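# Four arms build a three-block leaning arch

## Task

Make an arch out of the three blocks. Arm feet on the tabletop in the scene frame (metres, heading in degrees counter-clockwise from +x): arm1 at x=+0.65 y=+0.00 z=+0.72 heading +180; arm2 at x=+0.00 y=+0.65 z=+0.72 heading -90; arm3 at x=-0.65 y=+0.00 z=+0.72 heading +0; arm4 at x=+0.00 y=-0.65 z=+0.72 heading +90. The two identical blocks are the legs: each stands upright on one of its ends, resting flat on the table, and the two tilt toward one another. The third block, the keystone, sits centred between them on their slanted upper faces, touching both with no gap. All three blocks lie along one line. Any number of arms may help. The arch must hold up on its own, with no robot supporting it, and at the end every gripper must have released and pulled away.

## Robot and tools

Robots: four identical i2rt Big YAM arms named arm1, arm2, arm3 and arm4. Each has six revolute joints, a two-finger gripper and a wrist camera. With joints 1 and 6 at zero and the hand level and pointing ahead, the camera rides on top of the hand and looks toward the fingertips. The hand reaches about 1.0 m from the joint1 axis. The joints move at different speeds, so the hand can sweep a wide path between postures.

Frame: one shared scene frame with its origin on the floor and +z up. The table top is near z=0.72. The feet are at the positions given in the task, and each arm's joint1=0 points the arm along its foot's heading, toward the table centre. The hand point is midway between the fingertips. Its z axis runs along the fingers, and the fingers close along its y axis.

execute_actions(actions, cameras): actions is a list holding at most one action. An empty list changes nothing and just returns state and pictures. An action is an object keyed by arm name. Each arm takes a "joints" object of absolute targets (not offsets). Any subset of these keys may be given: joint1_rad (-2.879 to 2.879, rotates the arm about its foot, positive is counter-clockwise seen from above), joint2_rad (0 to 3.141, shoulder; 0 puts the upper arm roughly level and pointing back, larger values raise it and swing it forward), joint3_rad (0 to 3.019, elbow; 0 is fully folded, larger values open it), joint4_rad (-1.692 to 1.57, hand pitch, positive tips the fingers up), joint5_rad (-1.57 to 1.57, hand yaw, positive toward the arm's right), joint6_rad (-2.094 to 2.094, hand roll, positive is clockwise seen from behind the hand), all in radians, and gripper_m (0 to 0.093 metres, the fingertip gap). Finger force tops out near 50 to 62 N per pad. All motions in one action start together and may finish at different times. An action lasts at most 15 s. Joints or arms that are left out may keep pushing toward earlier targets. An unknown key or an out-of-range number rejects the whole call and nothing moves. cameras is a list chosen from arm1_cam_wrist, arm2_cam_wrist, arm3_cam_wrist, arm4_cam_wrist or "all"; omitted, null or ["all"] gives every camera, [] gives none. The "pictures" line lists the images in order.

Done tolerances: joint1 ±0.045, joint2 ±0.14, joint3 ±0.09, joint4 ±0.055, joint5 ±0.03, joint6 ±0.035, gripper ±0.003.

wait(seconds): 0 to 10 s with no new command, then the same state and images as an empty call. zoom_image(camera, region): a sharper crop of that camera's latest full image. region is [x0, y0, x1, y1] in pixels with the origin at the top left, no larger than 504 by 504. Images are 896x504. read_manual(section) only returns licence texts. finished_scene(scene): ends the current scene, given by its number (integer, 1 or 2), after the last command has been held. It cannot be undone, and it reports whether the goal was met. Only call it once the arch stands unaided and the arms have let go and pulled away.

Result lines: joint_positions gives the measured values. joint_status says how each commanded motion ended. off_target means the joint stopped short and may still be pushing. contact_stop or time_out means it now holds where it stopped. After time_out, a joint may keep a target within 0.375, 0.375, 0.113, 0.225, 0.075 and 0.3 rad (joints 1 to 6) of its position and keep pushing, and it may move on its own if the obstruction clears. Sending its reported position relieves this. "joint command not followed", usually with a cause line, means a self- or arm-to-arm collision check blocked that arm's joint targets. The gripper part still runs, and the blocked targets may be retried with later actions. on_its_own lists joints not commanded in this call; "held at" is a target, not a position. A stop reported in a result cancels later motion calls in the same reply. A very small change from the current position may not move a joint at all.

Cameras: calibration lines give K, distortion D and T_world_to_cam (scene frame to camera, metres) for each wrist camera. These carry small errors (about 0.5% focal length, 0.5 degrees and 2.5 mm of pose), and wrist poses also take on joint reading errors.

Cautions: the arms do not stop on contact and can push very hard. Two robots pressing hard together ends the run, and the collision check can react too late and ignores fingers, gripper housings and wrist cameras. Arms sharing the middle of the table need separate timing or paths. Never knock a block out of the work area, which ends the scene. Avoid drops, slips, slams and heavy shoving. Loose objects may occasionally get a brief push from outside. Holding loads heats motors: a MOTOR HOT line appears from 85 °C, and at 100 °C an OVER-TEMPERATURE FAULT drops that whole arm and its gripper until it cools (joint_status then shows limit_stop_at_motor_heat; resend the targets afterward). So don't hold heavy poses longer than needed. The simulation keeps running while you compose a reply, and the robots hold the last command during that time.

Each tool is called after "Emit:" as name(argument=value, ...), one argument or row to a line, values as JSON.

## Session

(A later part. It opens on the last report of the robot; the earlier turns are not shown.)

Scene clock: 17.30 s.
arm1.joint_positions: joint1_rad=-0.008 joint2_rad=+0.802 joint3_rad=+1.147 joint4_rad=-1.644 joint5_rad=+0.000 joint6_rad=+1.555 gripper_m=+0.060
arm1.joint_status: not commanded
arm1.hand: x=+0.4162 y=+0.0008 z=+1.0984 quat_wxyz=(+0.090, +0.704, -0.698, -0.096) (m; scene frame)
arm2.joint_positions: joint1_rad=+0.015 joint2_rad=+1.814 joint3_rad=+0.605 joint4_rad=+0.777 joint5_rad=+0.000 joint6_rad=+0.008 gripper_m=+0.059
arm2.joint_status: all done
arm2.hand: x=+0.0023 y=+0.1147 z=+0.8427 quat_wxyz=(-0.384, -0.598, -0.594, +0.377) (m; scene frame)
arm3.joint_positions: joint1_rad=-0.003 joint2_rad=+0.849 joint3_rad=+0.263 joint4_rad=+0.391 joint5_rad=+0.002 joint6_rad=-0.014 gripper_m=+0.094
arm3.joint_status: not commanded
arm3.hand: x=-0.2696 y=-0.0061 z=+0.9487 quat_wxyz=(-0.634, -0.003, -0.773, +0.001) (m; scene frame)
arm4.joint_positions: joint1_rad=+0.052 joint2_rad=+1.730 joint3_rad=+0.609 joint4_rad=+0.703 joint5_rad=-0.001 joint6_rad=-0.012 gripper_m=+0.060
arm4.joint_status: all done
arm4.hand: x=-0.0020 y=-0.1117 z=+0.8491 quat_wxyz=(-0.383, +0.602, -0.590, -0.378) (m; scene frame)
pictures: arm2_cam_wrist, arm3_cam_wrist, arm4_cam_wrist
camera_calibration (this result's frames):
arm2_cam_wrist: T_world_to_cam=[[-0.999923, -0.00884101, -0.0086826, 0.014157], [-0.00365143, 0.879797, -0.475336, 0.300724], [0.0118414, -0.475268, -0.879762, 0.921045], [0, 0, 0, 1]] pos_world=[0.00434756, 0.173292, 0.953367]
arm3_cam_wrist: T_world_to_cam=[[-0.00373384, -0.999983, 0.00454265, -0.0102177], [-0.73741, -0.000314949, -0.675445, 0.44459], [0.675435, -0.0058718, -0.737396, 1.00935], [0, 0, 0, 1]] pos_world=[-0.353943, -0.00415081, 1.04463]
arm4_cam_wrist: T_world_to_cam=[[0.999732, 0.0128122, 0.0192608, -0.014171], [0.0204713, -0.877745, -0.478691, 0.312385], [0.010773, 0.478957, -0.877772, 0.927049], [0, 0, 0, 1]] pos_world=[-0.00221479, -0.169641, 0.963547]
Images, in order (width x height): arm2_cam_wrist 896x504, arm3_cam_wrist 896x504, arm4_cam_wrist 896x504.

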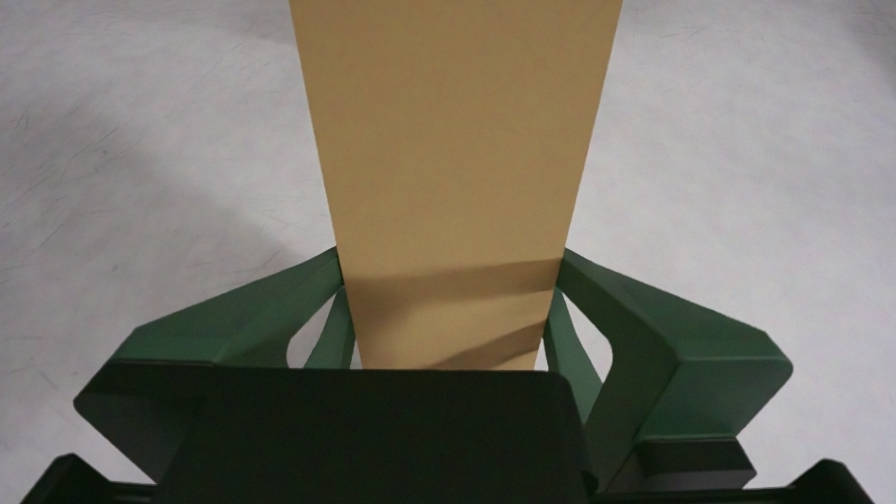

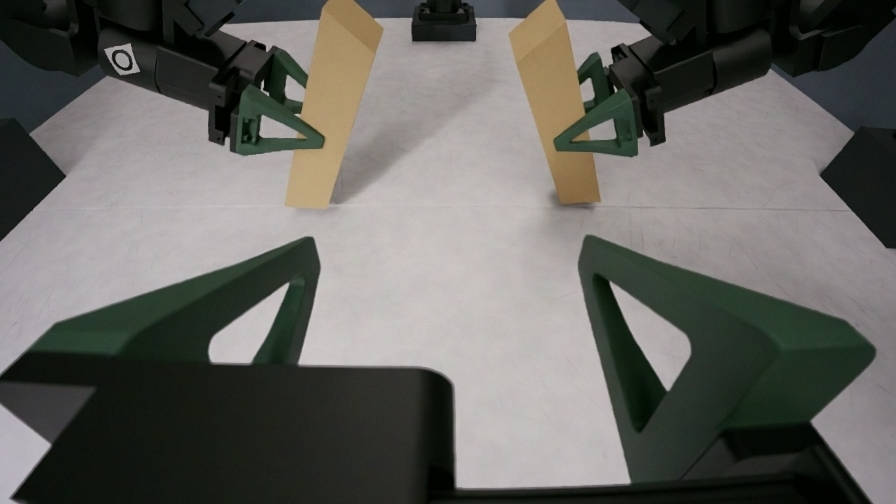

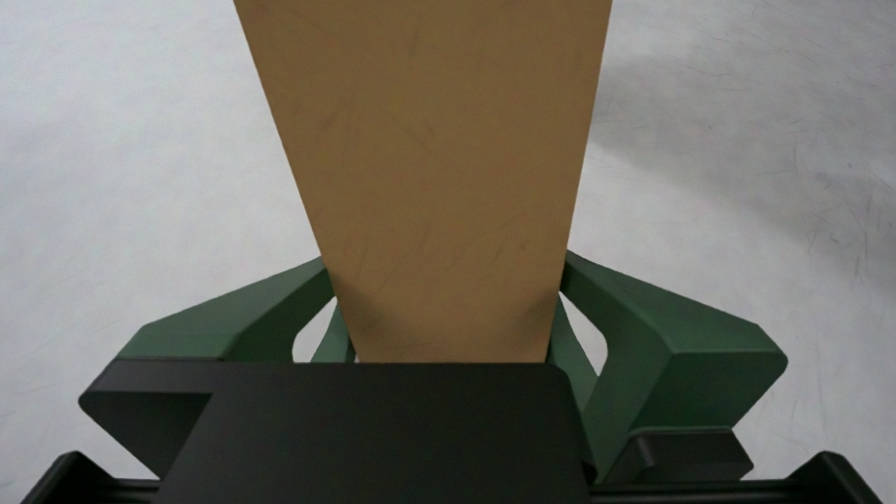

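Emit:
execute_actions(
  actions=[
    {"arm2":{"joints":{"joint3_rad":0.70,"joint4_rad":0.84}},"arm4":{"joints":{"joint3_rad":0.70,"joint4_rad":0.73}}},
  ],
  cameras=[],
)

Emit:
execute_actions(
  actions=[
    {"arm2":{"joints":{"joint2_rad":1.85}},"arm4":{"joints":{"joint2_rad":1.765}}},
  ],
  cameras=["arm3_cam_wrist"],
)

Emit:
zoom_image(
  camera="arm3_cam_wrist",
  region=[250,0,650,230],
)

Scene clock: 19.57 s.
arm1.joint_positions: joint1_rad=-0.008 joint2_rad=+0.802 joint3_rad=+1.147 joint4_rad=-1.644 joint5_rad=+0.000 joint6_rad=+1.555 gripper_m=+0.060
arm1.joint_status: not commanded
arm1.hand: x=+0.4162 y=+0.0008 z=+1.0984 quat_wxyz=(+0.090, +0.704, -0.698, -0.096) (m; scene frame)
arm2.joint_positions: joint1_rad=+0.015 joint2_rad=+1.814 joint3_rad=+0.648 joint4_rad=+0.800 joint5_rad=+0.000 joint6_rad=+0.008 gripper_m=+0.059
arm2.joint_status: all done
arm2.hand: x=+0.0024 y=+0.0931 z=+0.8638 quat_wxyz=(-0.404, -0.585, -0.581, +0.396) (m; scene frame)
arm3.joint_positions: joint1_rad=-0.003 joint2_rad=+0.849 joint3_rad=+0.263 joint4_rad=+0.391 joint5_rad=+0.002 joint6_rad=-0.014 gripper_m=+0.094
arm3.joint_status: not commanded
arm3.hand: x=-0.2696 y=-0.0061 z=+0.9487 quat_wxyz=(-0.634, -0.003, -0.773, +0.001) (m; scene frame)
arm4.joint_positions: joint1_rad=+0.052 joint2_rad=+1.730 joint3_rad=+0.648 joint4_rad=+0.703 joint5_rad=-0.001 joint6_rad=-0.012 gripper_m=+0.060
arm4.joint_status: all done
arm4.hand: x=-0.0021 y=-0.0943 z=+0.8645 quat_wxyz=(-0.395, +0.594, -0.582, -0.389) (m; scene frame)
pictures: none
No camera images: the call's "cameras" was empty. Leave "cameras" out to get every camera's image.

Scene clock: 20.33 s.
arm1.joint_positions: joint1_rad=-0.008 joint2_rad=+0.802 joint3_rad=+1.147 joint4_rad=-1.644 joint5_rad=+0.000 joint6_rad=+1.555 gripper_m=+0.060
arm1.joint_status: not commanded
arm1.hand: x=+0.4162 y=+0.0008 z=+1.0984 quat_wxyz=(+0.090, +0.704, -0.698, -0.096) (m; scene frame)
arm2.joint_positions: joint1_rad=+0.015 joint2_rad=+1.875 joint3_rad=+0.648 joint4_rad=+0.803 joint5_rad=+0.000 joint6_rad=+0.008 gripper_m=+0.059
arm2.joint_status: all done
arm2.hand: x=+0.0025 y=+0.0990 z=+0.8322 quat_wxyz=(-0.387, -0.596, -0.592, +0.380) (m; scene frame)
arm3.joint_positions: joint1_rad=-0.003 joint2_rad=+0.849 joint3_rad=+0.263 joint4_rad=+0.391 joint5_rad=+0.002 joint6_rad=-0.014 gripper_m=+0.094
arm3.joint_status: not commanded
arm3.hand: x=-0.2696 y=-0.0061 z=+0.9487 quat_wxyz=(-0.634, -0.003, -0.773, +0.001) (m; scene frame)
arm4.joint_positions: joint1_rad=+0.052 joint2_rad=+1.775 joint3_rad=+0.648 joint4_rad=+0.703 joint5_rad=-0.001 joint6_rad=-0.012 gripper_m=+0.060
arm4.joint_status: all done
arm4.hand: x=-0.0020 y=-0.0982 z=+0.8406 quat_wxyz=(-0.382, +0.603, -0.591, -0.376) (m; scene frame)
pictures: arm3_cam_wrist
camera_calibration (this result's frames):
arm3_cam_wrist: T_world_to_cam=[[-0.00373384, -0.999983, 0.00454265, -0.0102177], [-0.73741, -0.000314949, -0.675445, 0.44459], [0.675435, -0.0058718, -0.737396, 1.00935], [0, 0, 0, 1]] pos_world=[-0.353943, -0.00415081, 1.04463]
Images, in order (width x height): arm3_cam_wrist 896x504.

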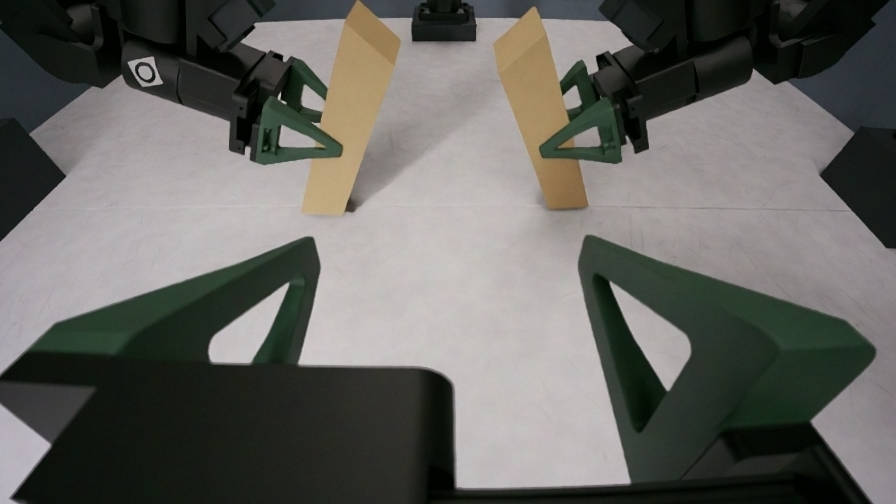

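Region (250, 0, 650, 230) of arm3_cam_wrist's 896x504 image, scaled by 1.260, with more detail than that image has; it fills the top 290 rows of this view, and the rest is white.

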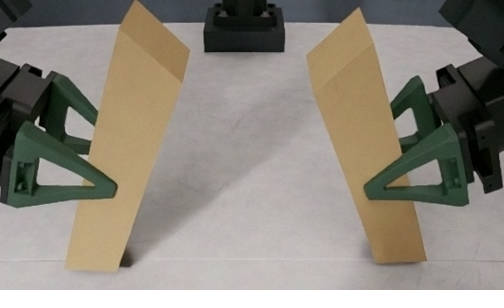

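Emit:
execute_actions(
  actions=[
    {"arm2":{"joints":{"joint3_rad":0.72,"joint4_rad":0.90}},"arm4":{"joints":{"joint3_rad":0.72,"joint4_rad":0.77}}},
  ],
  cameras=["arm3_cam_wrist"],
)

Emit:
zoom_image(
  camera="arm3_cam_wrist",
  region=[250,0,650,230],
)

Scene clock: 22.10 s.
arm1.joint_positions: joint1_rad=-0.008 joint2_rad=+0.802 joint3_rad=+1.147 joint4_rad=-1.644 joint5_rad=+0.000 joint6_rad=+1.555 gripper_m=+0.060
arm1.joint_status: not commanded
arm1.hand: x=+0.4162 y=+0.0008 z=+1.0984 quat_wxyz=(+0.090, +0.704, -0.698, -0.096) (m; scene frame)
arm2.joint_positions: joint1_rad=+0.015 joint2_rad=+1.875 joint3_rad=+0.667 joint4_rad=+0.858 joint5_rad=+0.000 joint6_rad=+0.008 gripper_m=+0.059
arm2.joint_status: all done
arm2.hand: x=+0.0024 y=+0.0852 z=+0.8517 quat_wxyz=(-0.409, -0.581, -0.578, +0.401) (m; scene frame)
arm3.joint_positions: joint1_rad=-0.003 joint2_rad=+0.849 joint3_rad=+0.263 joint4_rad=+0.391 joint5_rad=+0.002 joint6_rad=-0.014 gripper_m=+0.094
arm3.joint_status: not commanded
arm3.hand: x=-0.2696 y=-0.0061 z=+0.9487 quat_wxyz=(-0.634, -0.003, -0.773, +0.001) (m; scene frame)
arm4.joint_positions: joint1_rad=+0.052 joint2_rad=+1.775 joint3_rad=+0.665 joint4_rad=+0.734 joint5_rad=-0.001 joint6_rad=-0.012 gripper_m=+0.060
arm4.joint_status: all done
arm4.hand: x=-0.0021 y=-0.0874 z=+0.8542 quat_wxyz=(-0.396, +0.593, -0.582, -0.391) (m; scene frame)
pictures: arm3_cam_wrist
camera_calibration (this result's frames):
arm3_cam_wrist: T_world_to_cam=[[-0.00373384, -0.999983, 0.00454265, -0.0102177], [-0.73741, -0.000314949, -0.675445, 0.44459], [0.675435, -0.0058718, -0.737396, 1.00935], [0, 0, 0, 1]] pos_world=[-0.353943, -0.00415081, 1.04463]
Images, in order (width x height): arm3_cam_wrist 896x504.

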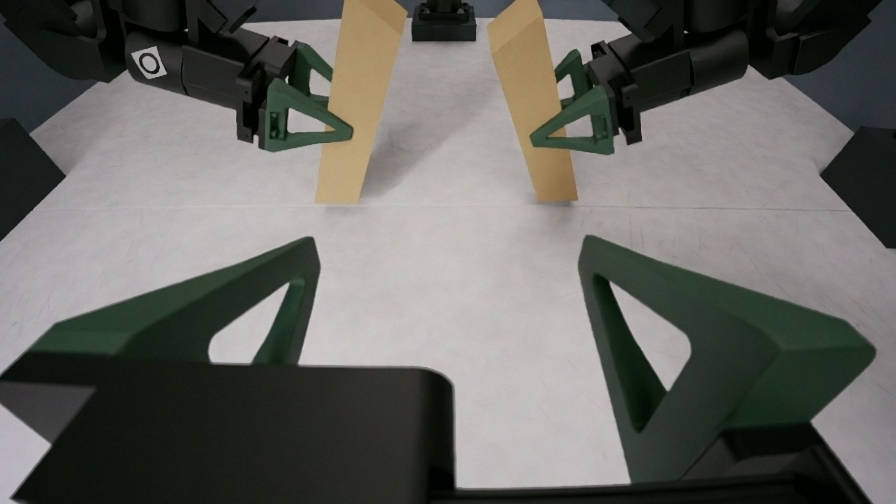

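Region (250, 0, 650, 230) of arm3_cam_wrist's 896x504 image, scaled by 1.260, with more detail than that image has; it fills the top 290 rows of this view, and the rest is white.

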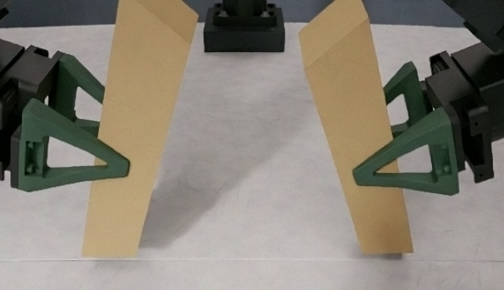

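Emit:
execute_actions(
  actions=[
    {"arm2":{"joints":{"joint2_rad":1.885,"joint4_rad":0.93}},"arm4":{"joints":{"joint2_rad":1.80,"joint3_rad":0.735,"joint4_rad":0.80}}},
  ],
  cameras=["arm3_cam_wrist","arm2_cam_wrist","arm4_cam_wrist"],
)

Emit:
zoom_image(
  camera="arm3_cam_wrist",
  region=[250,0,650,230],
)

Scene clock: 23.43 s.
arm1.joint_positions: joint1_rad=-0.008 joint2_rad=+0.802 joint3_rad=+1.147 joint4_rad=-1.644 joint5_rad=+0.000 joint6_rad=+1.555 gripper_m=+0.060
arm1.joint_status: not commanded
arm1.hand: x=+0.4162 y=+0.0008 z=+1.0984 quat_wxyz=(+0.090, +0.704, -0.698, -0.096) (m; scene frame)
arm2.joint_positions: joint1_rad=+0.015 joint2_rad=+1.901 joint3_rad=+0.667 joint4_rad=+0.886 joint5_rad=+0.000 joint6_rad=+0.008 gripper_m=+0.059
arm2.joint_status: all done
arm2.hand: x=+0.0025 y=+0.0856 z=+0.8438 quat_wxyz=(-0.410, -0.581, -0.577, +0.402) (m; scene frame)
arm3.joint_positions: joint1_rad=-0.003 joint2_rad=+0.849 joint3_rad=+0.263 joint4_rad=+0.391 joint5_rad=+0.002 joint6_rad=-0.014 gripper_m=+0.094
arm3.joint_status: not commanded
arm3.hand: x=-0.2696 y=-0.0061 z=+0.9487 quat_wxyz=(-0.634, -0.003, -0.773, +0.001) (m; scene frame)
arm4.joint_positions: joint1_rad=+0.052 joint2_rad=+1.805 joint3_rad=+0.679 joint4_rad=+0.762 joint5_rad=-0.001 joint6_rad=-0.012 gripper_m=+0.060
arm4.joint_status: all done
arm4.hand: x=-0.0021 y=-0.0812 z=+0.8501 quat_wxyz=(-0.400, +0.591, -0.579, -0.394) (m; scene frame)
pictures: arm2_cam_wrist, arm3_cam_wrist, arm4_cam_wrist
camera_calibration (this result's frames):
arm2_cam_wrist: T_world_to_cam=[[-0.999922, -0.00921493, -0.00837835, 0.0138388], [-0.0031116, 0.83623, -0.54837, 0.39223], [0.0120594, -0.548302, -0.836194, 0.877683], [0, 0, 0, 1]] pos_world=[0.00447381, 0.153368, 0.949116]
arm3_cam_wrist: T_world_to_cam=[[-0.00373384, -0.999983, 0.00454265, -0.0102177], [-0.73741, -0.000314949, -0.675445, 0.44459], [0.675435, -0.0058718, -0.737396, 1.00935], [0, 0, 0, 1]] pos_world=[-0.353943, -0.00415081, 1.04463]
arm4_cam_wrist: T_world_to_cam=[[0.999733, 0.0120224, 0.0197437, -0.0149384], [0.0206185, -0.849932, -0.526488, 0.382566], [0.0104511, 0.526755, -0.849953, 0.89355], [0, 0, 0, 1]] pos_world=[-0.00229212, -0.145347, 0.961187]
Images, in order (width x height): arm2_cam_wrist 896x504, arm3_cam_wrist 896x504, arm4_cam_wrist 896x504.

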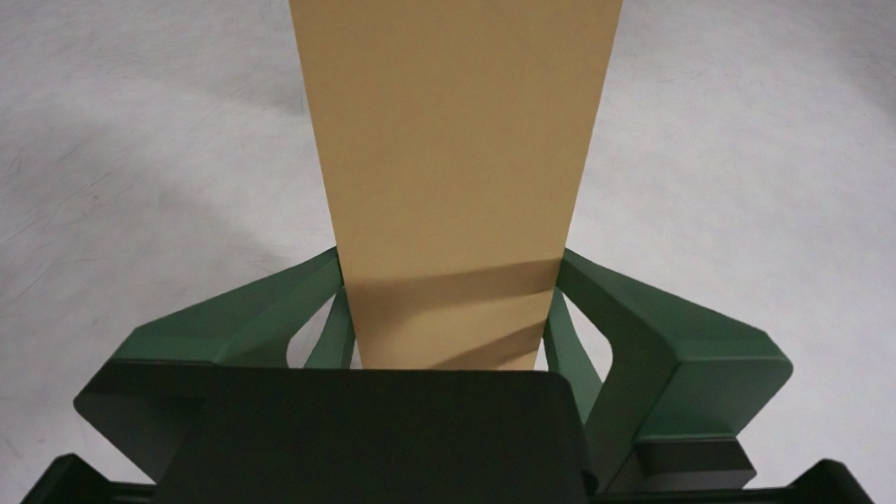

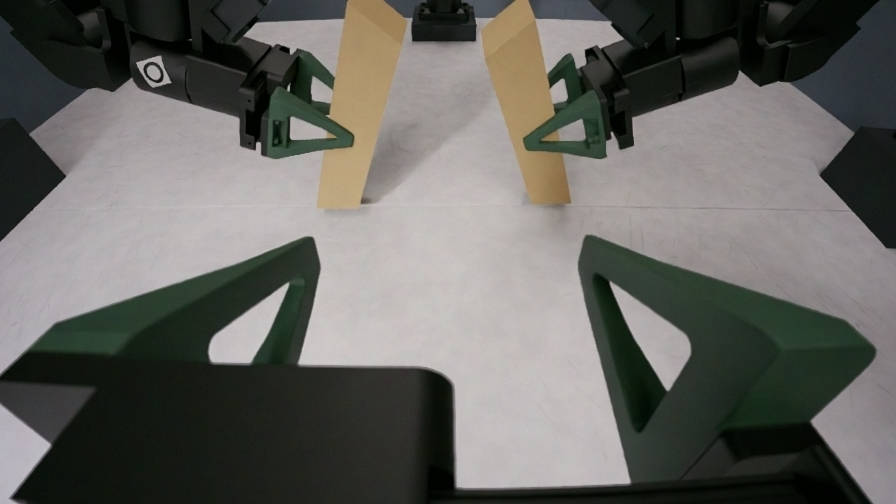

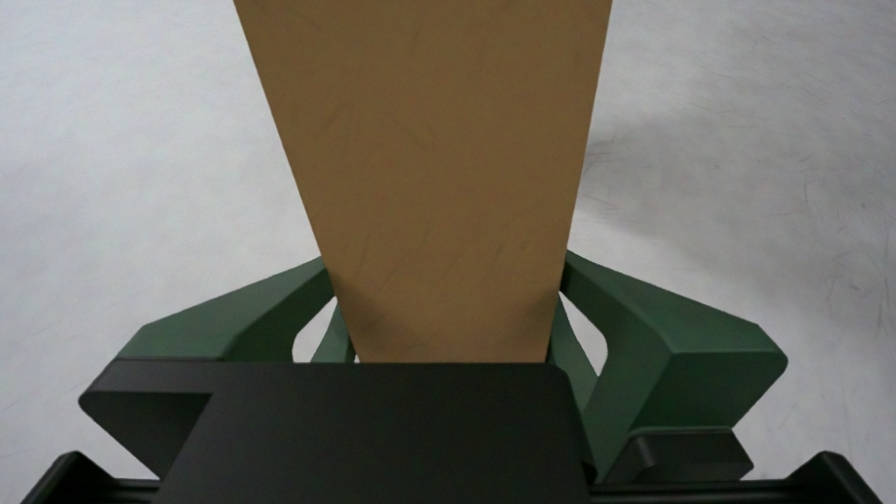

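Region (250, 0, 650, 230) of arm3_cam_wrist's 896x504 image, scaled by 1.260, with more detail than that image has; it fills the top 290 rows of this view, and the rest is white.

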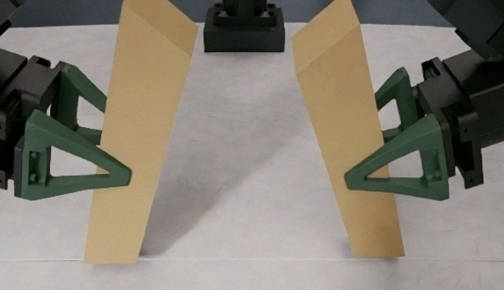

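Emit:
execute_actions(
  actions=[
    {"arm2":{"joints":{"joint2_rad":1.905,"joint3_rad":0.64}},"arm4":{"joints":{"joint2_rad":1.82,"joint3_rad":0.64}}},
  ],
  cameras=["arm3_cam_wrist"],
)

Emit:
zoom_image(
  camera="arm3_cam_wrist",
  region=[250,0,650,230],
)

Scene clock: 25.13 s.
arm1.joint_positions: joint1_rad=-0.008 joint2_rad=+0.802 joint3_rad=+1.147 joint4_rad=-1.644 joint5_rad=+0.000 joint6_rad=+1.555 gripper_m=+0.060
arm1.joint_status: not commanded
arm1.hand: x=+0.4162 y=+0.0008 z=+1.0984 quat_wxyz=(+0.090, +0.704, -0.698, -0.096) (m; scene frame)
arm2.joint_positions: joint1_rad=+0.015 joint2_rad=+1.922 joint3_rad=+0.628 joint4_rad=+0.890 joint5_rad=+0.000 joint6_rad=+0.008 gripper_m=+0.059
arm2.joint_status: all done
arm2.hand: x=+0.0025 y=+0.1054 z=+0.8204 quat_wxyz=(-0.393, -0.592, -0.589, +0.386) (m; scene frame)
arm3.joint_positions: joint1_rad=-0.003 joint2_rad=+0.849 joint3_rad=+0.263 joint4_rad=+0.391 joint5_rad=+0.002 joint6_rad=-0.014 gripper_m=+0.094
arm3.joint_status: not commanded
arm3.hand: x=-0.2696 y=-0.0061 z=+0.9487 quat_wxyz=(-0.634, -0.003, -0.773, +0.001) (m; scene frame)
arm4.joint_positions: joint1_rad=+0.052 joint2_rad=+1.819 joint3_rad=+0.639 joint4_rad=+0.776 joint5_rad=+0.001 joint6_rad=-0.010 gripper_m=+0.060
arm4.joint_status: all done
arm4.hand: x=-0.0016 y=-0.0991 z=+0.8306 quat_wxyz=(-0.388, +0.598, -0.588, -0.382) (m; scene frame)
pictures: arm3_cam_wrist
camera_calibration (this result's frames):
arm3_cam_wrist: T_world_to_cam=[[-0.00373384, -0.999983, 0.00454265, -0.0102177], [-0.73741, -0.000314949, -0.675445, 0.44459], [0.675435, -0.0058718, -0.737396, 1.00935], [0, 0, 0, 1]] pos_world=[-0.353943, -0.00415081, 1.04463]
Images, in order (width x height): arm3_cam_wrist 896x504.

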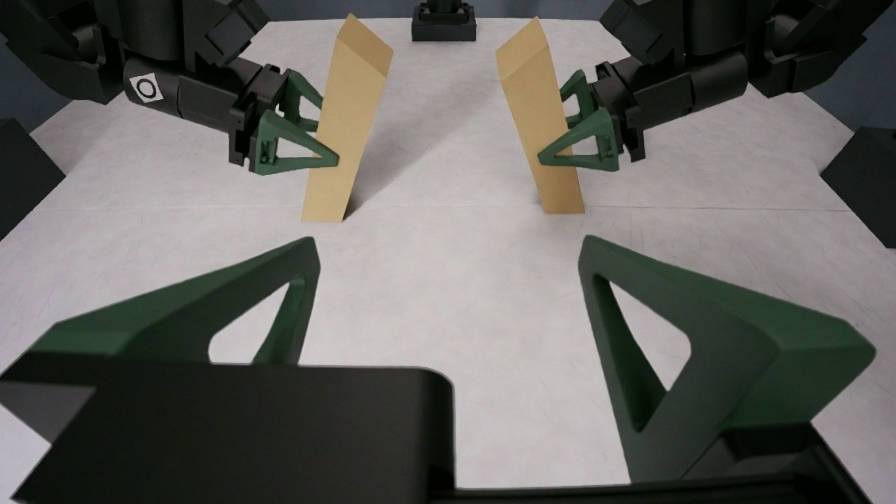

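Region (250, 0, 650, 230) of arm3_cam_wrist's 896x504 image, scaled by 1.260, with more detail than that image has; it fills the top 290 rows of this view, and the rest is white.

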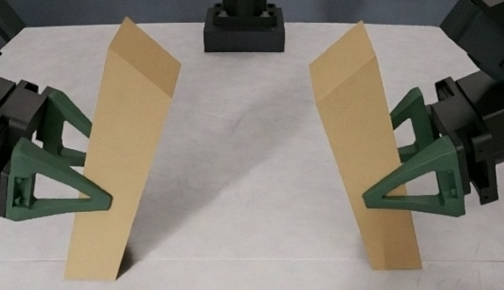

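Emit:
execute_actions(
  actions=[
    {"arm2":{"joints":{"joint3_rad":0.70}},"arm4":{"joints":{"joint3_rad":0.71,"joint1_rad":0.075}}},
  ],
  cameras=[],
)

Emit:
execute_actions(
  actions=[
    {"arm2":{"joints":{"joint2_rad":1.925,"joint4_rad":0.94}},"arm4":{"joints":{"joint2_rad":1.845,"joint4_rad":0.82}}},
  ],
  cameras=["arm3_cam_wrist"],
)

Emit:
zoom_image(
  camera="arm3_cam_wrist",
  region=[250,0,650,230],
)

Scene clock: 26.93 s.
arm1.joint_positions: joint1_rad=-0.008 joint2_rad=+0.802 joint3_rad=+1.147 joint4_rad=-1.644 joint5_rad=+0.000 joint6_rad=+1.555 gripper_m=+0.060
arm1.joint_status: not commanded
arm1.hand: x=+0.4162 y=+0.0008 z=+1.0984 quat_wxyz=(+0.090, +0.704, -0.698, -0.096) (m; scene frame)
arm2.joint_positions: joint1_rad=+0.015 joint2_rad=+1.922 joint3_rad=+0.650 joint4_rad=+0.890 joint5_rad=+0.000 joint6_rad=+0.008 gripper_m=+0.059
arm2.joint_status: all done
arm2.hand: x=+0.0025 y=+0.0953 z=+0.8276 quat_wxyz=(-0.400, -0.588, -0.584, +0.392) (m; scene frame)
arm3.joint_positions: joint1_rad=-0.003 joint2_rad=+0.849 joint3_rad=+0.263 joint4_rad=+0.391 joint5_rad=+0.002 joint6_rad=-0.014 gripper_m=+0.094
arm3.joint_status: not commanded
arm3.hand: x=-0.2696 y=-0.0061 z=+0.9487 quat_wxyz=(-0.634, -0.003, -0.773, +0.001) (m; scene frame)
arm4.joint_positions: joint1_rad=+0.062 joint2_rad=+1.821 joint3_rad=+0.657 joint4_rad=+0.776 joint5_rad=+0.001 joint6_rad=-0.010 gripper_m=+0.060
arm4.joint_status: all done
arm4.hand: x=-0.0072 y=-0.0911 z=+0.8361 quat_wxyz=(-0.391, +0.598, -0.582, -0.389) (m; scene frame)
pictures: none
No camera images: the call's "cameras" was empty. Leave "cameras" out to get every camera's image.

Scene clock: 27.57 s.
arm1.joint_positions: joint1_rad=-0.008 joint2_rad=+0.802 joint3_rad=+1.147 joint4_rad=-1.644 joint5_rad=+0.000 joint6_rad=+1.555 gripper_m=+0.060
arm1.joint_status: not commanded
arm1.hand: x=+0.4162 y=+0.0008 z=+1.0984 quat_wxyz=(+0.090, +0.704, -0.698, -0.096) (m; scene frame)
arm2.joint_positions: joint1_rad=+0.015 joint2_rad=+1.939 joint3_rad=+0.650 joint4_rad=+0.897 joint5_rad=+0.000 joint6_rad=+0.008 gripper_m=+0.059
arm2.joint_status: all done
arm2.hand: x=+0.0025 y=+0.0968 z=+0.8201 quat_wxyz=(-0.397, -0.590, -0.586, +0.389) (m; scene frame)
arm3.joint_positions: joint1_rad=-0.003 joint2_rad=+0.849 joint3_rad=+0.263 joint4_rad=+0.391 joint5_rad=+0.002 joint6_rad=-0.014 gripper_m=+0.094
arm3.joint_status: not commanded
arm3.hand: x=-0.2696 y=-0.0061 z=+0.9487 quat_wxyz=(-0.634, -0.003, -0.773, +0.001) (m; scene frame)
arm4.joint_positions: joint1_rad=+0.062 joint2_rad=+1.838 joint3_rad=+0.661 joint4_rad=+0.789 joint5_rad=+0.001 joint6_rad=-0.009 gripper_m=+0.060
arm4.joint_status: all done
arm4.hand: x=-0.0072 y=-0.0903 z=+0.8310 quat_wxyz=(-0.390, +0.597, -0.583, -0.389) (m; scene frame)
pictures: arm3_cam_wrist
camera_calibration (this result's frames):
arm3_cam_wrist: T_world_to_cam=[[-0.00373384, -0.999983, 0.00454265, -0.0102177], [-0.73741, -0.000314949, -0.675445, 0.44459], [0.675435, -0.0058718, -0.737396, 1.00935], [0, 0, 0, 1]] pos_world=[-0.353943, -0.00415081, 1.04463]
Images, in order (width x height): arm3_cam_wrist 896x504.

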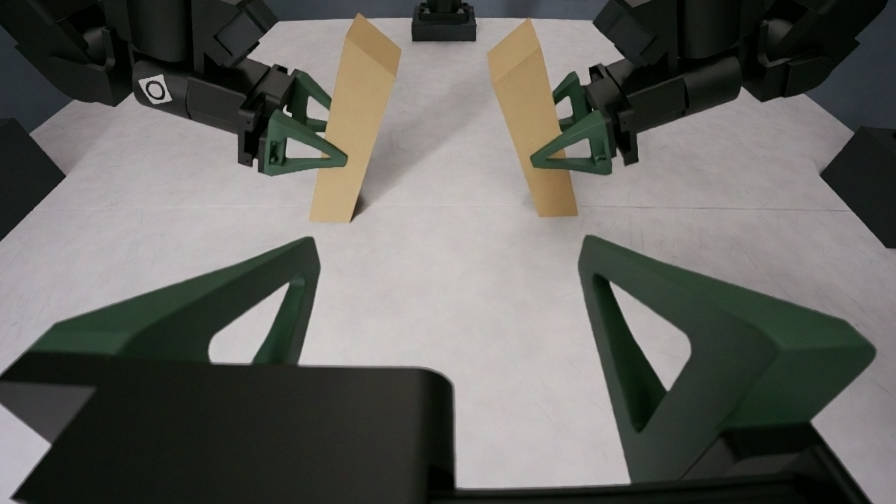

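Region (250, 0, 650, 230) of arm3_cam_wrist's 896x504 image, scaled by 1.260, with more detail than that image has; it fills the top 290 rows of this view, and the rest is white.

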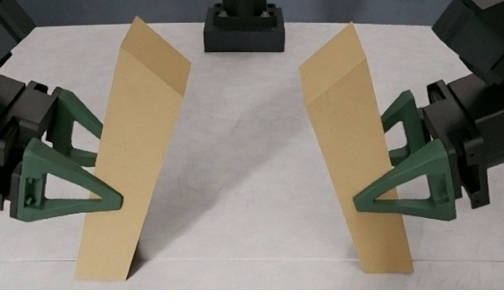

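Emit:
execute_actions(
  actions=[
    {"arm1":{"joints":{"joint2_rad":1.3,"joint3_rad":1.6,"joint4_rad":-1.66}}},
  ],
  cameras=[],
)

Emit:
execute_actions(
  actions=[
    {"arm1":{"joints":{"joint2_rad":1.95,"joint3_rad":2.1,"joint4_rad":-1.66}}},
  ],
  cameras=["arm3_cam_wrist","arm1_cam_wrist"],
)

Scene clock: 30.00 s.
arm1.joint_positions: joint1_rad=-0.008 joint2_rad=+1.317 joint3_rad=+1.531 joint4_rad=-1.652 joint5_rad=+0.000 joint6_rad=+1.556 gripper_m=+0.060
arm1.joint_status: all done
arm1.hand: x=+0.2505 y=+0.0021 z=+1.1061 quat_wxyz=(+0.041, +0.708, -0.703, -0.046) (m; scene frame)
arm2.joint_positions: joint1_rad=+0.015 joint2_rad=+1.939 joint3_rad=+0.650 joint4_rad=+0.897 joint5_rad=+0.000 joint6_rad=+0.008 gripper_m=+0.059
arm2.joint_status: not commanded
arm2.hand: x=+0.0025 y=+0.0968 z=+0.8201 quat_wxyz=(-0.397, -0.590, -0.586, +0.389) (m; scene frame)
arm3.joint_positions: joint1_rad=-0.003 joint2_rad=+0.849 joint3_rad=+0.263 joint4_rad=+0.391 joint5_rad=+0.002 joint6_rad=-0.014 gripper_m=+0.094
arm3.joint_status: not commanded
arm3.hand: x=-0.2696 y=-0.0061 z=+0.9487 quat_wxyz=(-0.634, -0.003, -0.773, +0.001) (m; scene frame)
arm4.joint_positions: joint1_rad=+0.062 joint2_rad=+1.838 joint3_rad=+0.661 joint4_rad=+0.789 joint5_rad=+0.001 joint6_rad=-0.009 gripper_m=+0.060
arm4.joint_status: not commanded
arm4.hand: x=-0.0072 y=-0.0903 z=+0.8310 quat_wxyz=(-0.390, +0.597, -0.583, -0.389) (m; scene frame)
pictures: none
No camera images: the call's "cameras" was empty. Leave "cameras" out to get every camera's image.

Scene clock: 31.67 s.
arm1.joint_positions: joint1_rad=-0.008 joint2_rad=+1.968 joint3_rad=+2.036 joint4_rad=-1.653 joint5_rad=+0.000 joint6_rad=+1.556 gripper_m=+0.060
arm1.joint_status: all done
arm1.hand: x=+0.0415 y=+0.0043 z=+0.9860 quat_wxyz=(-0.010, +0.710, -0.705, +0.007) (m; scene frame)
arm2.joint_positions: joint1_rad=+0.015 joint2_rad=+1.939 joint3_rad=+0.650 joint4_rad=+0.897 joint5_rad=+0.000 joint6_rad=+0.008 gripper_m=+0.059
arm2.joint_status: not commanded
arm2.hand: x=+0.0025 y=+0.0968 z=+0.8201 quat_wxyz=(-0.397, -0.590, -0.586, +0.389) (m; scene frame)
arm3.joint_positions: joint1_rad=-0.003 joint2_rad=+0.849 joint3_rad=+0.263 joint4_rad=+0.391 joint5_rad=+0.002 joint6_rad=-0.014 gripper_m=+0.094
arm3.joint_status: not commanded
arm3.hand: x=-0.2696 y=-0.0061 z=+0.9487 quat_wxyz=(-0.634, -0.003, -0.773, +0.001) (m; scene frame)
arm4.joint_positions: joint1_rad=+0.062 joint2_rad=+1.838 joint3_rad=+0.661 joint4_rad=+0.789 joint5_rad=+0.001 joint6_rad=-0.009 gripper_m=+0.060
arm4.joint_status: not commanded
arm4.hand: x=-0.0072 y=-0.0903 z=+0.8310 quat_wxyz=(-0.390, +0.597, -0.583, -0.389) (m; scene frame)
pictures: arm1_cam_wrist, arm3_cam_wrist
camera_calibration (this result's frames):
arm1_cam_wrist: T_world_to_cam=[[0.999683, 0.00490687, 0.0247111, -0.063814], [-0.0104194, -0.812509, 0.582855, -0.566446], [0.022938, -0.582928, -0.8122, 0.926188], [0, 0, 0, 1]] pos_world=[0.0366468, 0.0799713, 1.08398]
arm3_cam_wrist: T_world_to_cam=[[-0.00373384, -0.999983, 0.00454265, -0.0102177], [-0.73741, -0.000314949, -0.675445, 0.44459], [0.675435, -0.0058718, -0.737396, 1.00935], [0, 0, 0, 1]] pos_world=[-0.353943, -0.00415081, 1.04463]
Images, in order (width x height): arm1_cam_wrist 896x504, arm3_cam_wrist 896x504.

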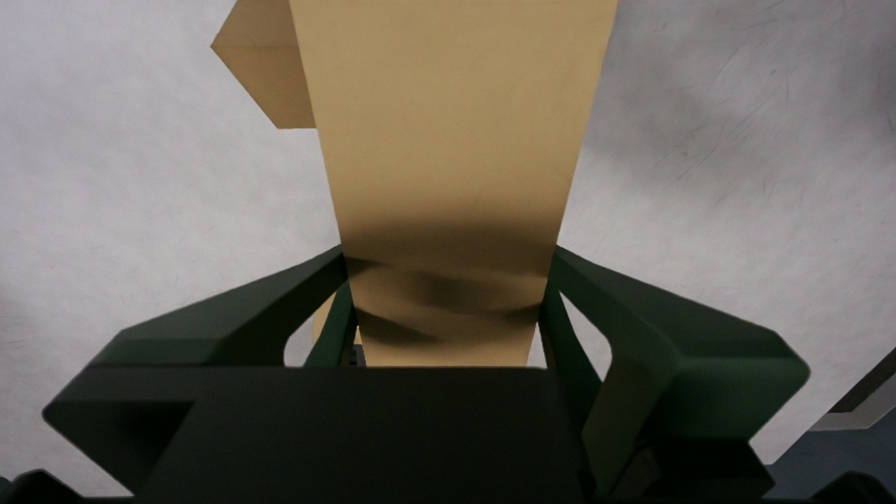

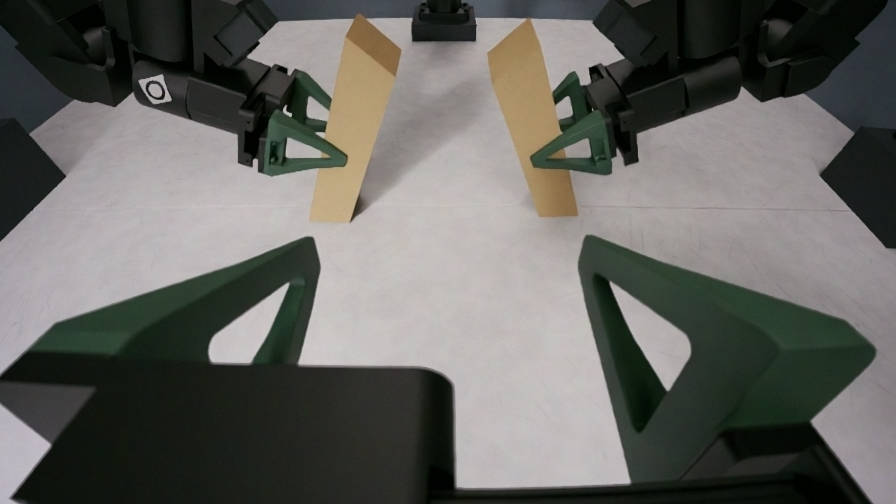

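Emit:
execute_actions(
  actions=[
    {"arm1":{"joints":{"joint2_rad":2.08,"joint3_rad":2.29,"joint4_rad":-1.68}}},
  ],
  cameras=["arm3_cam_wrist","arm1_cam_wrist","arm2_cam_wrist","arm4_cam_wrist"],
)

Scene clock: 33.53 s.
arm1.joint_positions: joint1_rad=-0.008 joint2_rad=+2.078 joint3_rad=+2.220 joint4_rad=-1.665 joint5_rad=+0.000 joint6_rad=+1.556 gripper_m=+0.060
arm1.joint_status: all done
joint sent to its limit — the command would take arm1.joint4_rad past its lower limit, so that joint was sent only as far as its limit.
arm1.hand: x=-0.0050 y=+0.0046 z=+0.9890 quat_wxyz=(+0.012, +0.709, -0.704, -0.015) (m; scene frame)
arm2.joint_positions: joint1_rad=+0.015 joint2_rad=+1.939 joint3_rad=+0.650 joint4_rad=+0.897 joint5_rad=+0.000 joint6_rad=+0.008 gripper_m=+0.059
arm2.joint_status: not commanded
arm2.hand: x=+0.0025 y=+0.0968 z=+0.8201 quat_wxyz=(-0.397, -0.590, -0.586, +0.389) (m; scene frame)
arm3.joint_positions: joint1_rad=-0.003 joint2_rad=+0.849 joint3_rad=+0.263 joint4_rad=+0.391 joint5_rad=+0.002 joint6_rad=-0.014 gripper_m=+0.094
arm3.joint_status: not commanded
arm3.hand: x=-0.2696 y=-0.0061 z=+0.9487 quat_wxyz=(-0.634, -0.003, -0.773, +0.001) (m; scene frame)
arm4.joint_positions: joint1_rad=+0.062 joint2_rad=+1.838 joint3_rad=+0.661 joint4_rad=+0.789 joint5_rad=+0.001 joint6_rad=-0.009 gripper_m=+0.060
arm4.joint_status: not commanded
arm4.hand: x=-0.0072 y=-0.0903 z=+0.8310 quat_wxyz=(-0.390, +0.597, -0.583, -0.389) (m; scene frame)
pictures: arm1_cam_wrist, arm2_cam_wrist, arm3_cam_wrist, arm4_cam_wrist
camera_calibration (this result's frames):
arm1_cam_wrist: T_world_to_cam=[[0.999285, 0.00518714, -0.0374524, 0.0440693], [0.026031, -0.81279, 0.581975, -0.567353], [-0.0274221, -0.582534, -0.812344, 0.929799], [0, 0, 0, 1]] pos_world=[-0.00377199, 0.0802726, 1.08715]
arm2_cam_wrist: T_world_to_cam=[[-0.999923, -0.00902533, -0.00853923, 0.0138941], [-0.00339231, 0.859473, -0.511169, 0.337098], [0.0119527, -0.511101, -0.859438, 0.87948], [0, 0, 0, 1]] pos_world=[0.00452435, 0.159902, 0.928291]
arm3_cam_wrist: T_world_to_cam=[[-0.00373384, -0.999983, 0.00454265, -0.0102177], [-0.73741, -0.000314949, -0.675445, 0.44459], [0.675435, -0.0058718, -0.737396, 1.00935], [0, 0, 0, 1]] pos_world=[-0.353943, -0.00415081, 1.04463]
arm4_cam_wrist: T_world_to_cam=[[0.999663, 0.0193435, 0.0173253, -0.00667766], [0.0254479, -0.862595, -0.505255, 0.346192], [0.00517129, 0.505526, -0.862796, 0.890898], [0, 0, 0, 1]] pos_world=[-0.00674155, -0.15162, 0.943695]
Images, in order (width x height): arm1_cam_wrist 896x504, arm2_cam_wrist 896x504, arm3_cam_wrist 896x504, arm4_cam_wrist 896x504.

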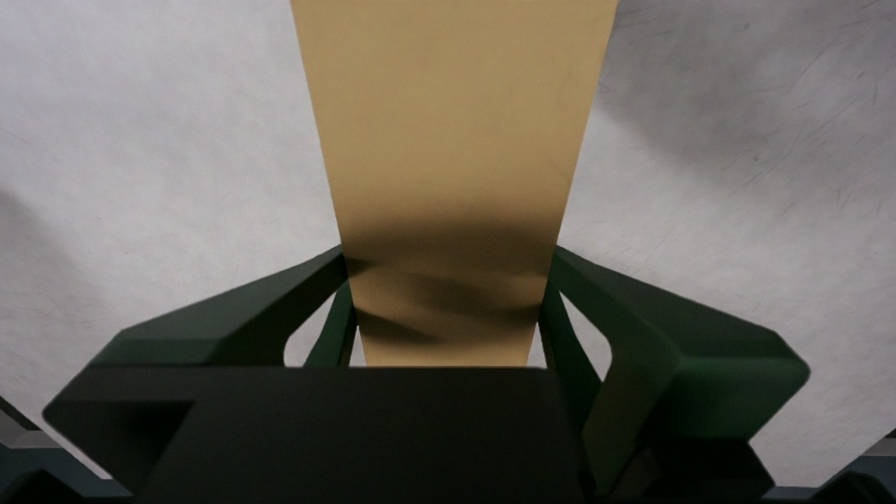

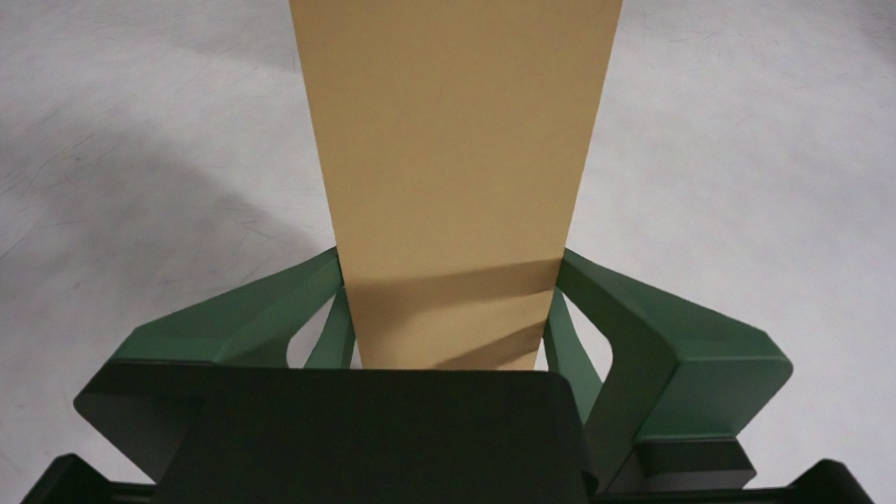

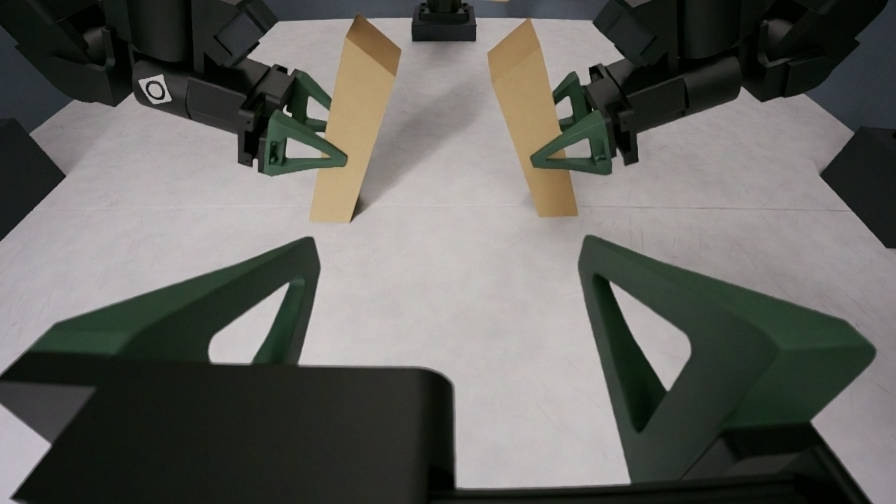

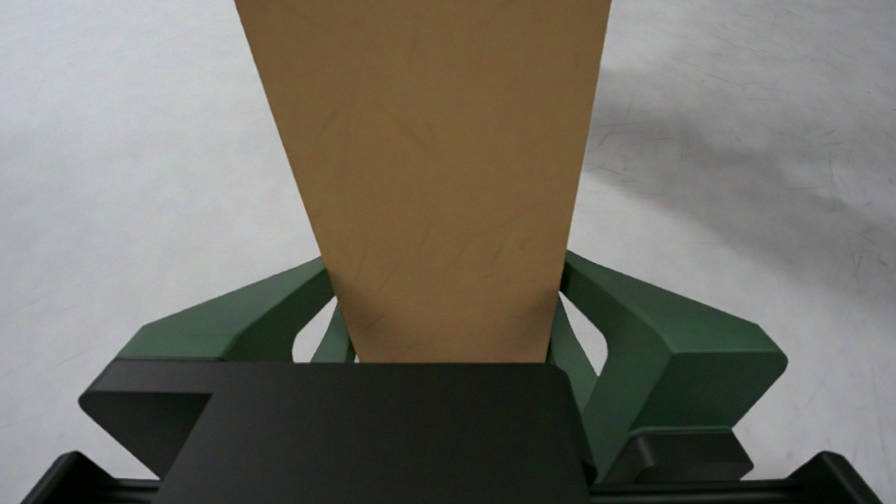

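Emit:
execute_actions(
  actions=[
    {"arm1":{"joints":{"joint3_rad":2.17,"joint4_rad":-1.64}},"arm3":{"joints":{"joint4_rad":0.55}}},
  ],
  cameras=["arm3_cam_wrist"],
)

Scene clock: 35.10 s.
arm1.joint_positions: joint1_rad=-0.008 joint2_rad=+2.081 joint3_rad=+2.166 joint4_rad=-1.657 joint5_rad=+0.000 joint6_rad=+1.556 gripper_m=+0.060
arm1.joint_status: all done
arm1.hand: x=+0.0038 y=+0.0046 z=+0.9665 quat_wxyz=(-0.005, +0.710, -0.705, +0.002) (m; scene frame)
arm2.joint_positions: joint1_rad=+0.015 joint2_rad=+1.939 joint3_rad=+0.650 joint4_rad=+0.897 joint5_rad=+0.000 joint6_rad=+0.008 gripper_m=+0.059
arm2.joint_status: not commanded
arm2.hand: x=+0.0025 y=+0.0968 z=+0.8201 quat_wxyz=(-0.397, -0.590, -0.586, +0.389) (m; scene frame)
arm3.joint_positions: joint1_rad=-0.003 joint2_rad=+0.849 joint3_rad=+0.263 joint4_rad=+0.521 joint5_rad=+0.002 joint6_rad=-0.014 gripper_m=+0.094
arm3.joint_status: all done
arm3.hand: x=-0.2654 y=-0.0066 z=+0.9803 quat_wxyz=(-0.683, -0.003, -0.730, +0.002) (m; scene frame)
arm4.joint_positions: joint1_rad=+0.062 joint2_rad=+1.838 joint3_rad=+0.661 joint4_rad=+0.789 joint5_rad=+0.001 joint6_rad=-0.009 gripper_m=+0.060
arm4.joint_status: not commanded
arm4.hand: x=-0.0072 y=-0.0903 z=+0.8310 quat_wxyz=(-0.390, +0.597, -0.583, -0.389) (m; scene frame)
pictures: arm3_cam_wrist
camera_calibration (this result's frames):
arm3_cam_wrist: T_world_to_cam=[[-0.00634261, -0.999969, 0.0046197, -0.0116269], [-0.643869, 0.000549128, -0.765136, 0.581777], [0.76511, -0.00782744, -0.643853, 0.961898], [0, 0, 0, 1]] pos_world=[-0.361443, -0.00441684, 1.06451]
Images, in order (width x height): arm3_cam_wrist 896x504.

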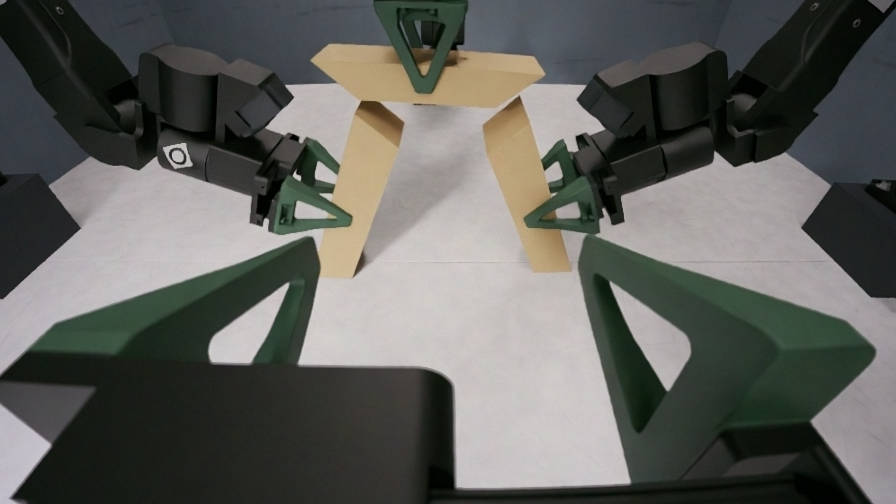

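Emit:
zoom_image(
  camera="arm3_cam_wrist",
  region=[290,30,600,290],
)

Region (290, 30, 600, 290) of arm3_cam_wrist's 896x504 image, scaled by 1.626, with more detail than that image has; it fills the top 423 rows of this view, and the rest is white.

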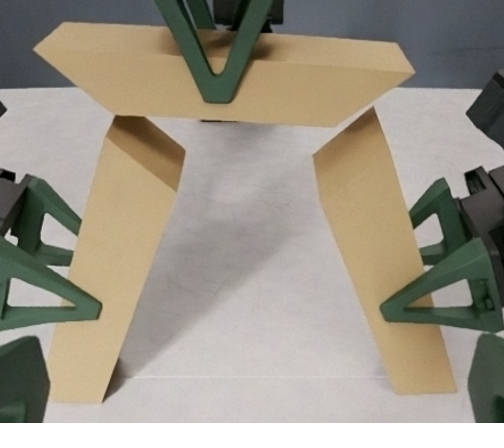

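Emit:
execute_actions(
  actions=[
    {"arm1":{"joints":{"joint3_rad":2.27}},"arm2":{"joints":{"joint4_rad":1.03}},"arm4":{"joints":{"joint4_rad":0.92}},"arm3":{"joints":{"joint4_rad":0.47}}},
  ],
  cameras=[],
)

Emit:
execute_actions(
  actions=[
    {"arm2":{"joints":{"joint3_rad":0.62,"joint2_rad":1.93}},"arm4":{"joints":{"joint3_rad":0.635,"joint2_rad":1.85}}},
  ],
  cameras=["arm3_cam_wrist"],
)

Emit:
zoom_image(
  camera="arm3_cam_wrist",
  region=[270,0,620,260],
)

Scene clock: 38.40 s.
arm1.joint_positions: joint1_rad=-0.008 joint2_rad=+2.081 joint3_rad=+2.208 joint4_rad=-1.657 joint5_rad=+0.000 joint6_rad=+1.557 gripper_m=+0.060
arm1.joint_status: all done
arm1.hand: x=-0.0049 y=+0.0048 z=+0.9824 quat_wxyz=(+0.009, +0.709, -0.705, -0.012) (m; scene frame)
arm2.joint_positions: joint1_rad=+0.015 joint2_rad=+1.942 joint3_rad=+0.651 joint4_rad=+0.986 joint5_rad=+0.000 joint6_rad=+0.008 gripper_m=+0.059
arm2.joint_status: all done
arm2.hand: x=+0.0025 y=+0.0895 z=+0.8393 quat_wxyz=(-0.422, -0.572, -0.569, +0.414) (m; scene frame)
arm3.joint_positions: joint1_rad=-0.003 joint2_rad=+0.849 joint3_rad=+0.263 joint4_rad=+0.485 joint5_rad=+0.002 joint6_rad=-0.014 gripper_m=+0.094
arm3.joint_status: all done
arm3.hand: x=-0.2662 y=-0.0065 z=+0.9716 quat_wxyz=(-0.670, -0.003, -0.742, +0.002) (m; scene frame)
arm4.joint_positions: joint1_rad=+0.062 joint2_rad=+1.849 joint3_rad=+0.661 joint4_rad=+0.882 joint5_rad=+0.001 joint6_rad=-0.009 gripper_m=+0.060
arm4.joint_status: all done
arm4.hand: x=-0.0074 y=-0.0833 z=+0.8463 quat_wxyz=(-0.414, +0.581, -0.566, -0.413) (m; scene frame)
pictures: none
No camera images: the call's "cameras" was empty. Leave "cameras" out to get every camera's image.

Scene clock: 39.17 s.
arm1.joint_positions: joint1_rad=-0.008 joint2_rad=+2.081 joint3_rad=+2.208 joint4_rad=-1.657 joint5_rad=+0.000 joint6_rad=+1.557 gripper_m=+0.060
arm1.joint_status: not commanded
arm1.hand: x=-0.0049 y=+0.0048 z=+0.9824 quat_wxyz=(+0.009, +0.709, -0.705, -0.012) (m; scene frame)
arm2.joint_positions: joint1_rad=+0.015 joint2_rad=+1.946 joint3_rad=+0.609 joint4_rad=+0.990 joint5_rad=+0.000 joint6_rad=+0.008 gripper_m=+0.059
arm2.joint_status: all done
arm2.hand: x=+0.0024 y=+0.1084 z=+0.8244 quat_wxyz=(-0.410, -0.581, -0.577, +0.402) (m; scene frame)
arm3.joint_positions: joint1_rad=-0.003 joint2_rad=+0.849 joint3_rad=+0.263 joint4_rad=+0.485 joint5_rad=+0.002 joint6_rad=-0.014 gripper_m=+0.094
arm3.joint_status: not commanded
arm3.hand: x=-0.2662 y=-0.0065 z=+0.9716 quat_wxyz=(-0.670, -0.003, -0.742, +0.002) (m; scene frame)
arm4.joint_positions: joint1_rad=+0.062 joint2_rad=+1.854 joint3_rad=+0.627 joint4_rad=+0.885 joint5_rad=+0.001 joint6_rad=-0.009 gripper_m=+0.060
arm4.joint_status: all done
arm4.hand: x=-0.0071 y=-0.0984 z=+0.8322 quat_wxyz=(-0.404, +0.588, -0.573, -0.402) (m; scene frame)
pictures: arm3_cam_wrist
camera_calibration (this result's frames):
arm3_cam_wrist: T_world_to_cam=[[-0.00562838, -0.999973, 0.00463226, -0.0112747], [-0.6706, 0.000338093, -0.741819, 0.544881], [0.741798, -0.00728163, -0.670584, 0.97664], [0, 0, 0, 1]] pos_world=[-0.359136, -0.00434705, 1.05917]
Images, in order (width x height): arm3_cam_wrist 896x504.

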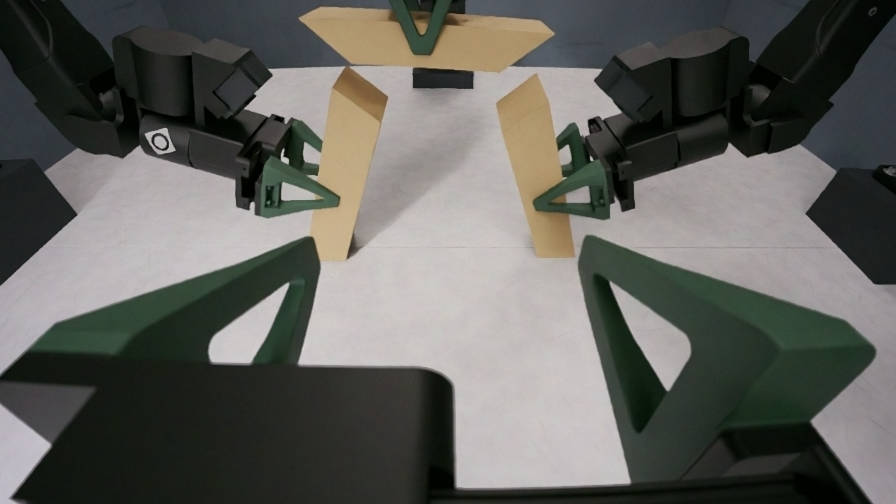

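Region (270, 0, 620, 260) of arm3_cam_wrist's 896x504 image, scaled by 1.440, with more detail than that image has; it fills the top 374 rows of this view, and the rest is white.

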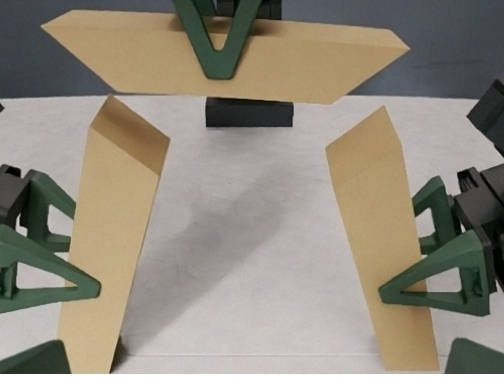

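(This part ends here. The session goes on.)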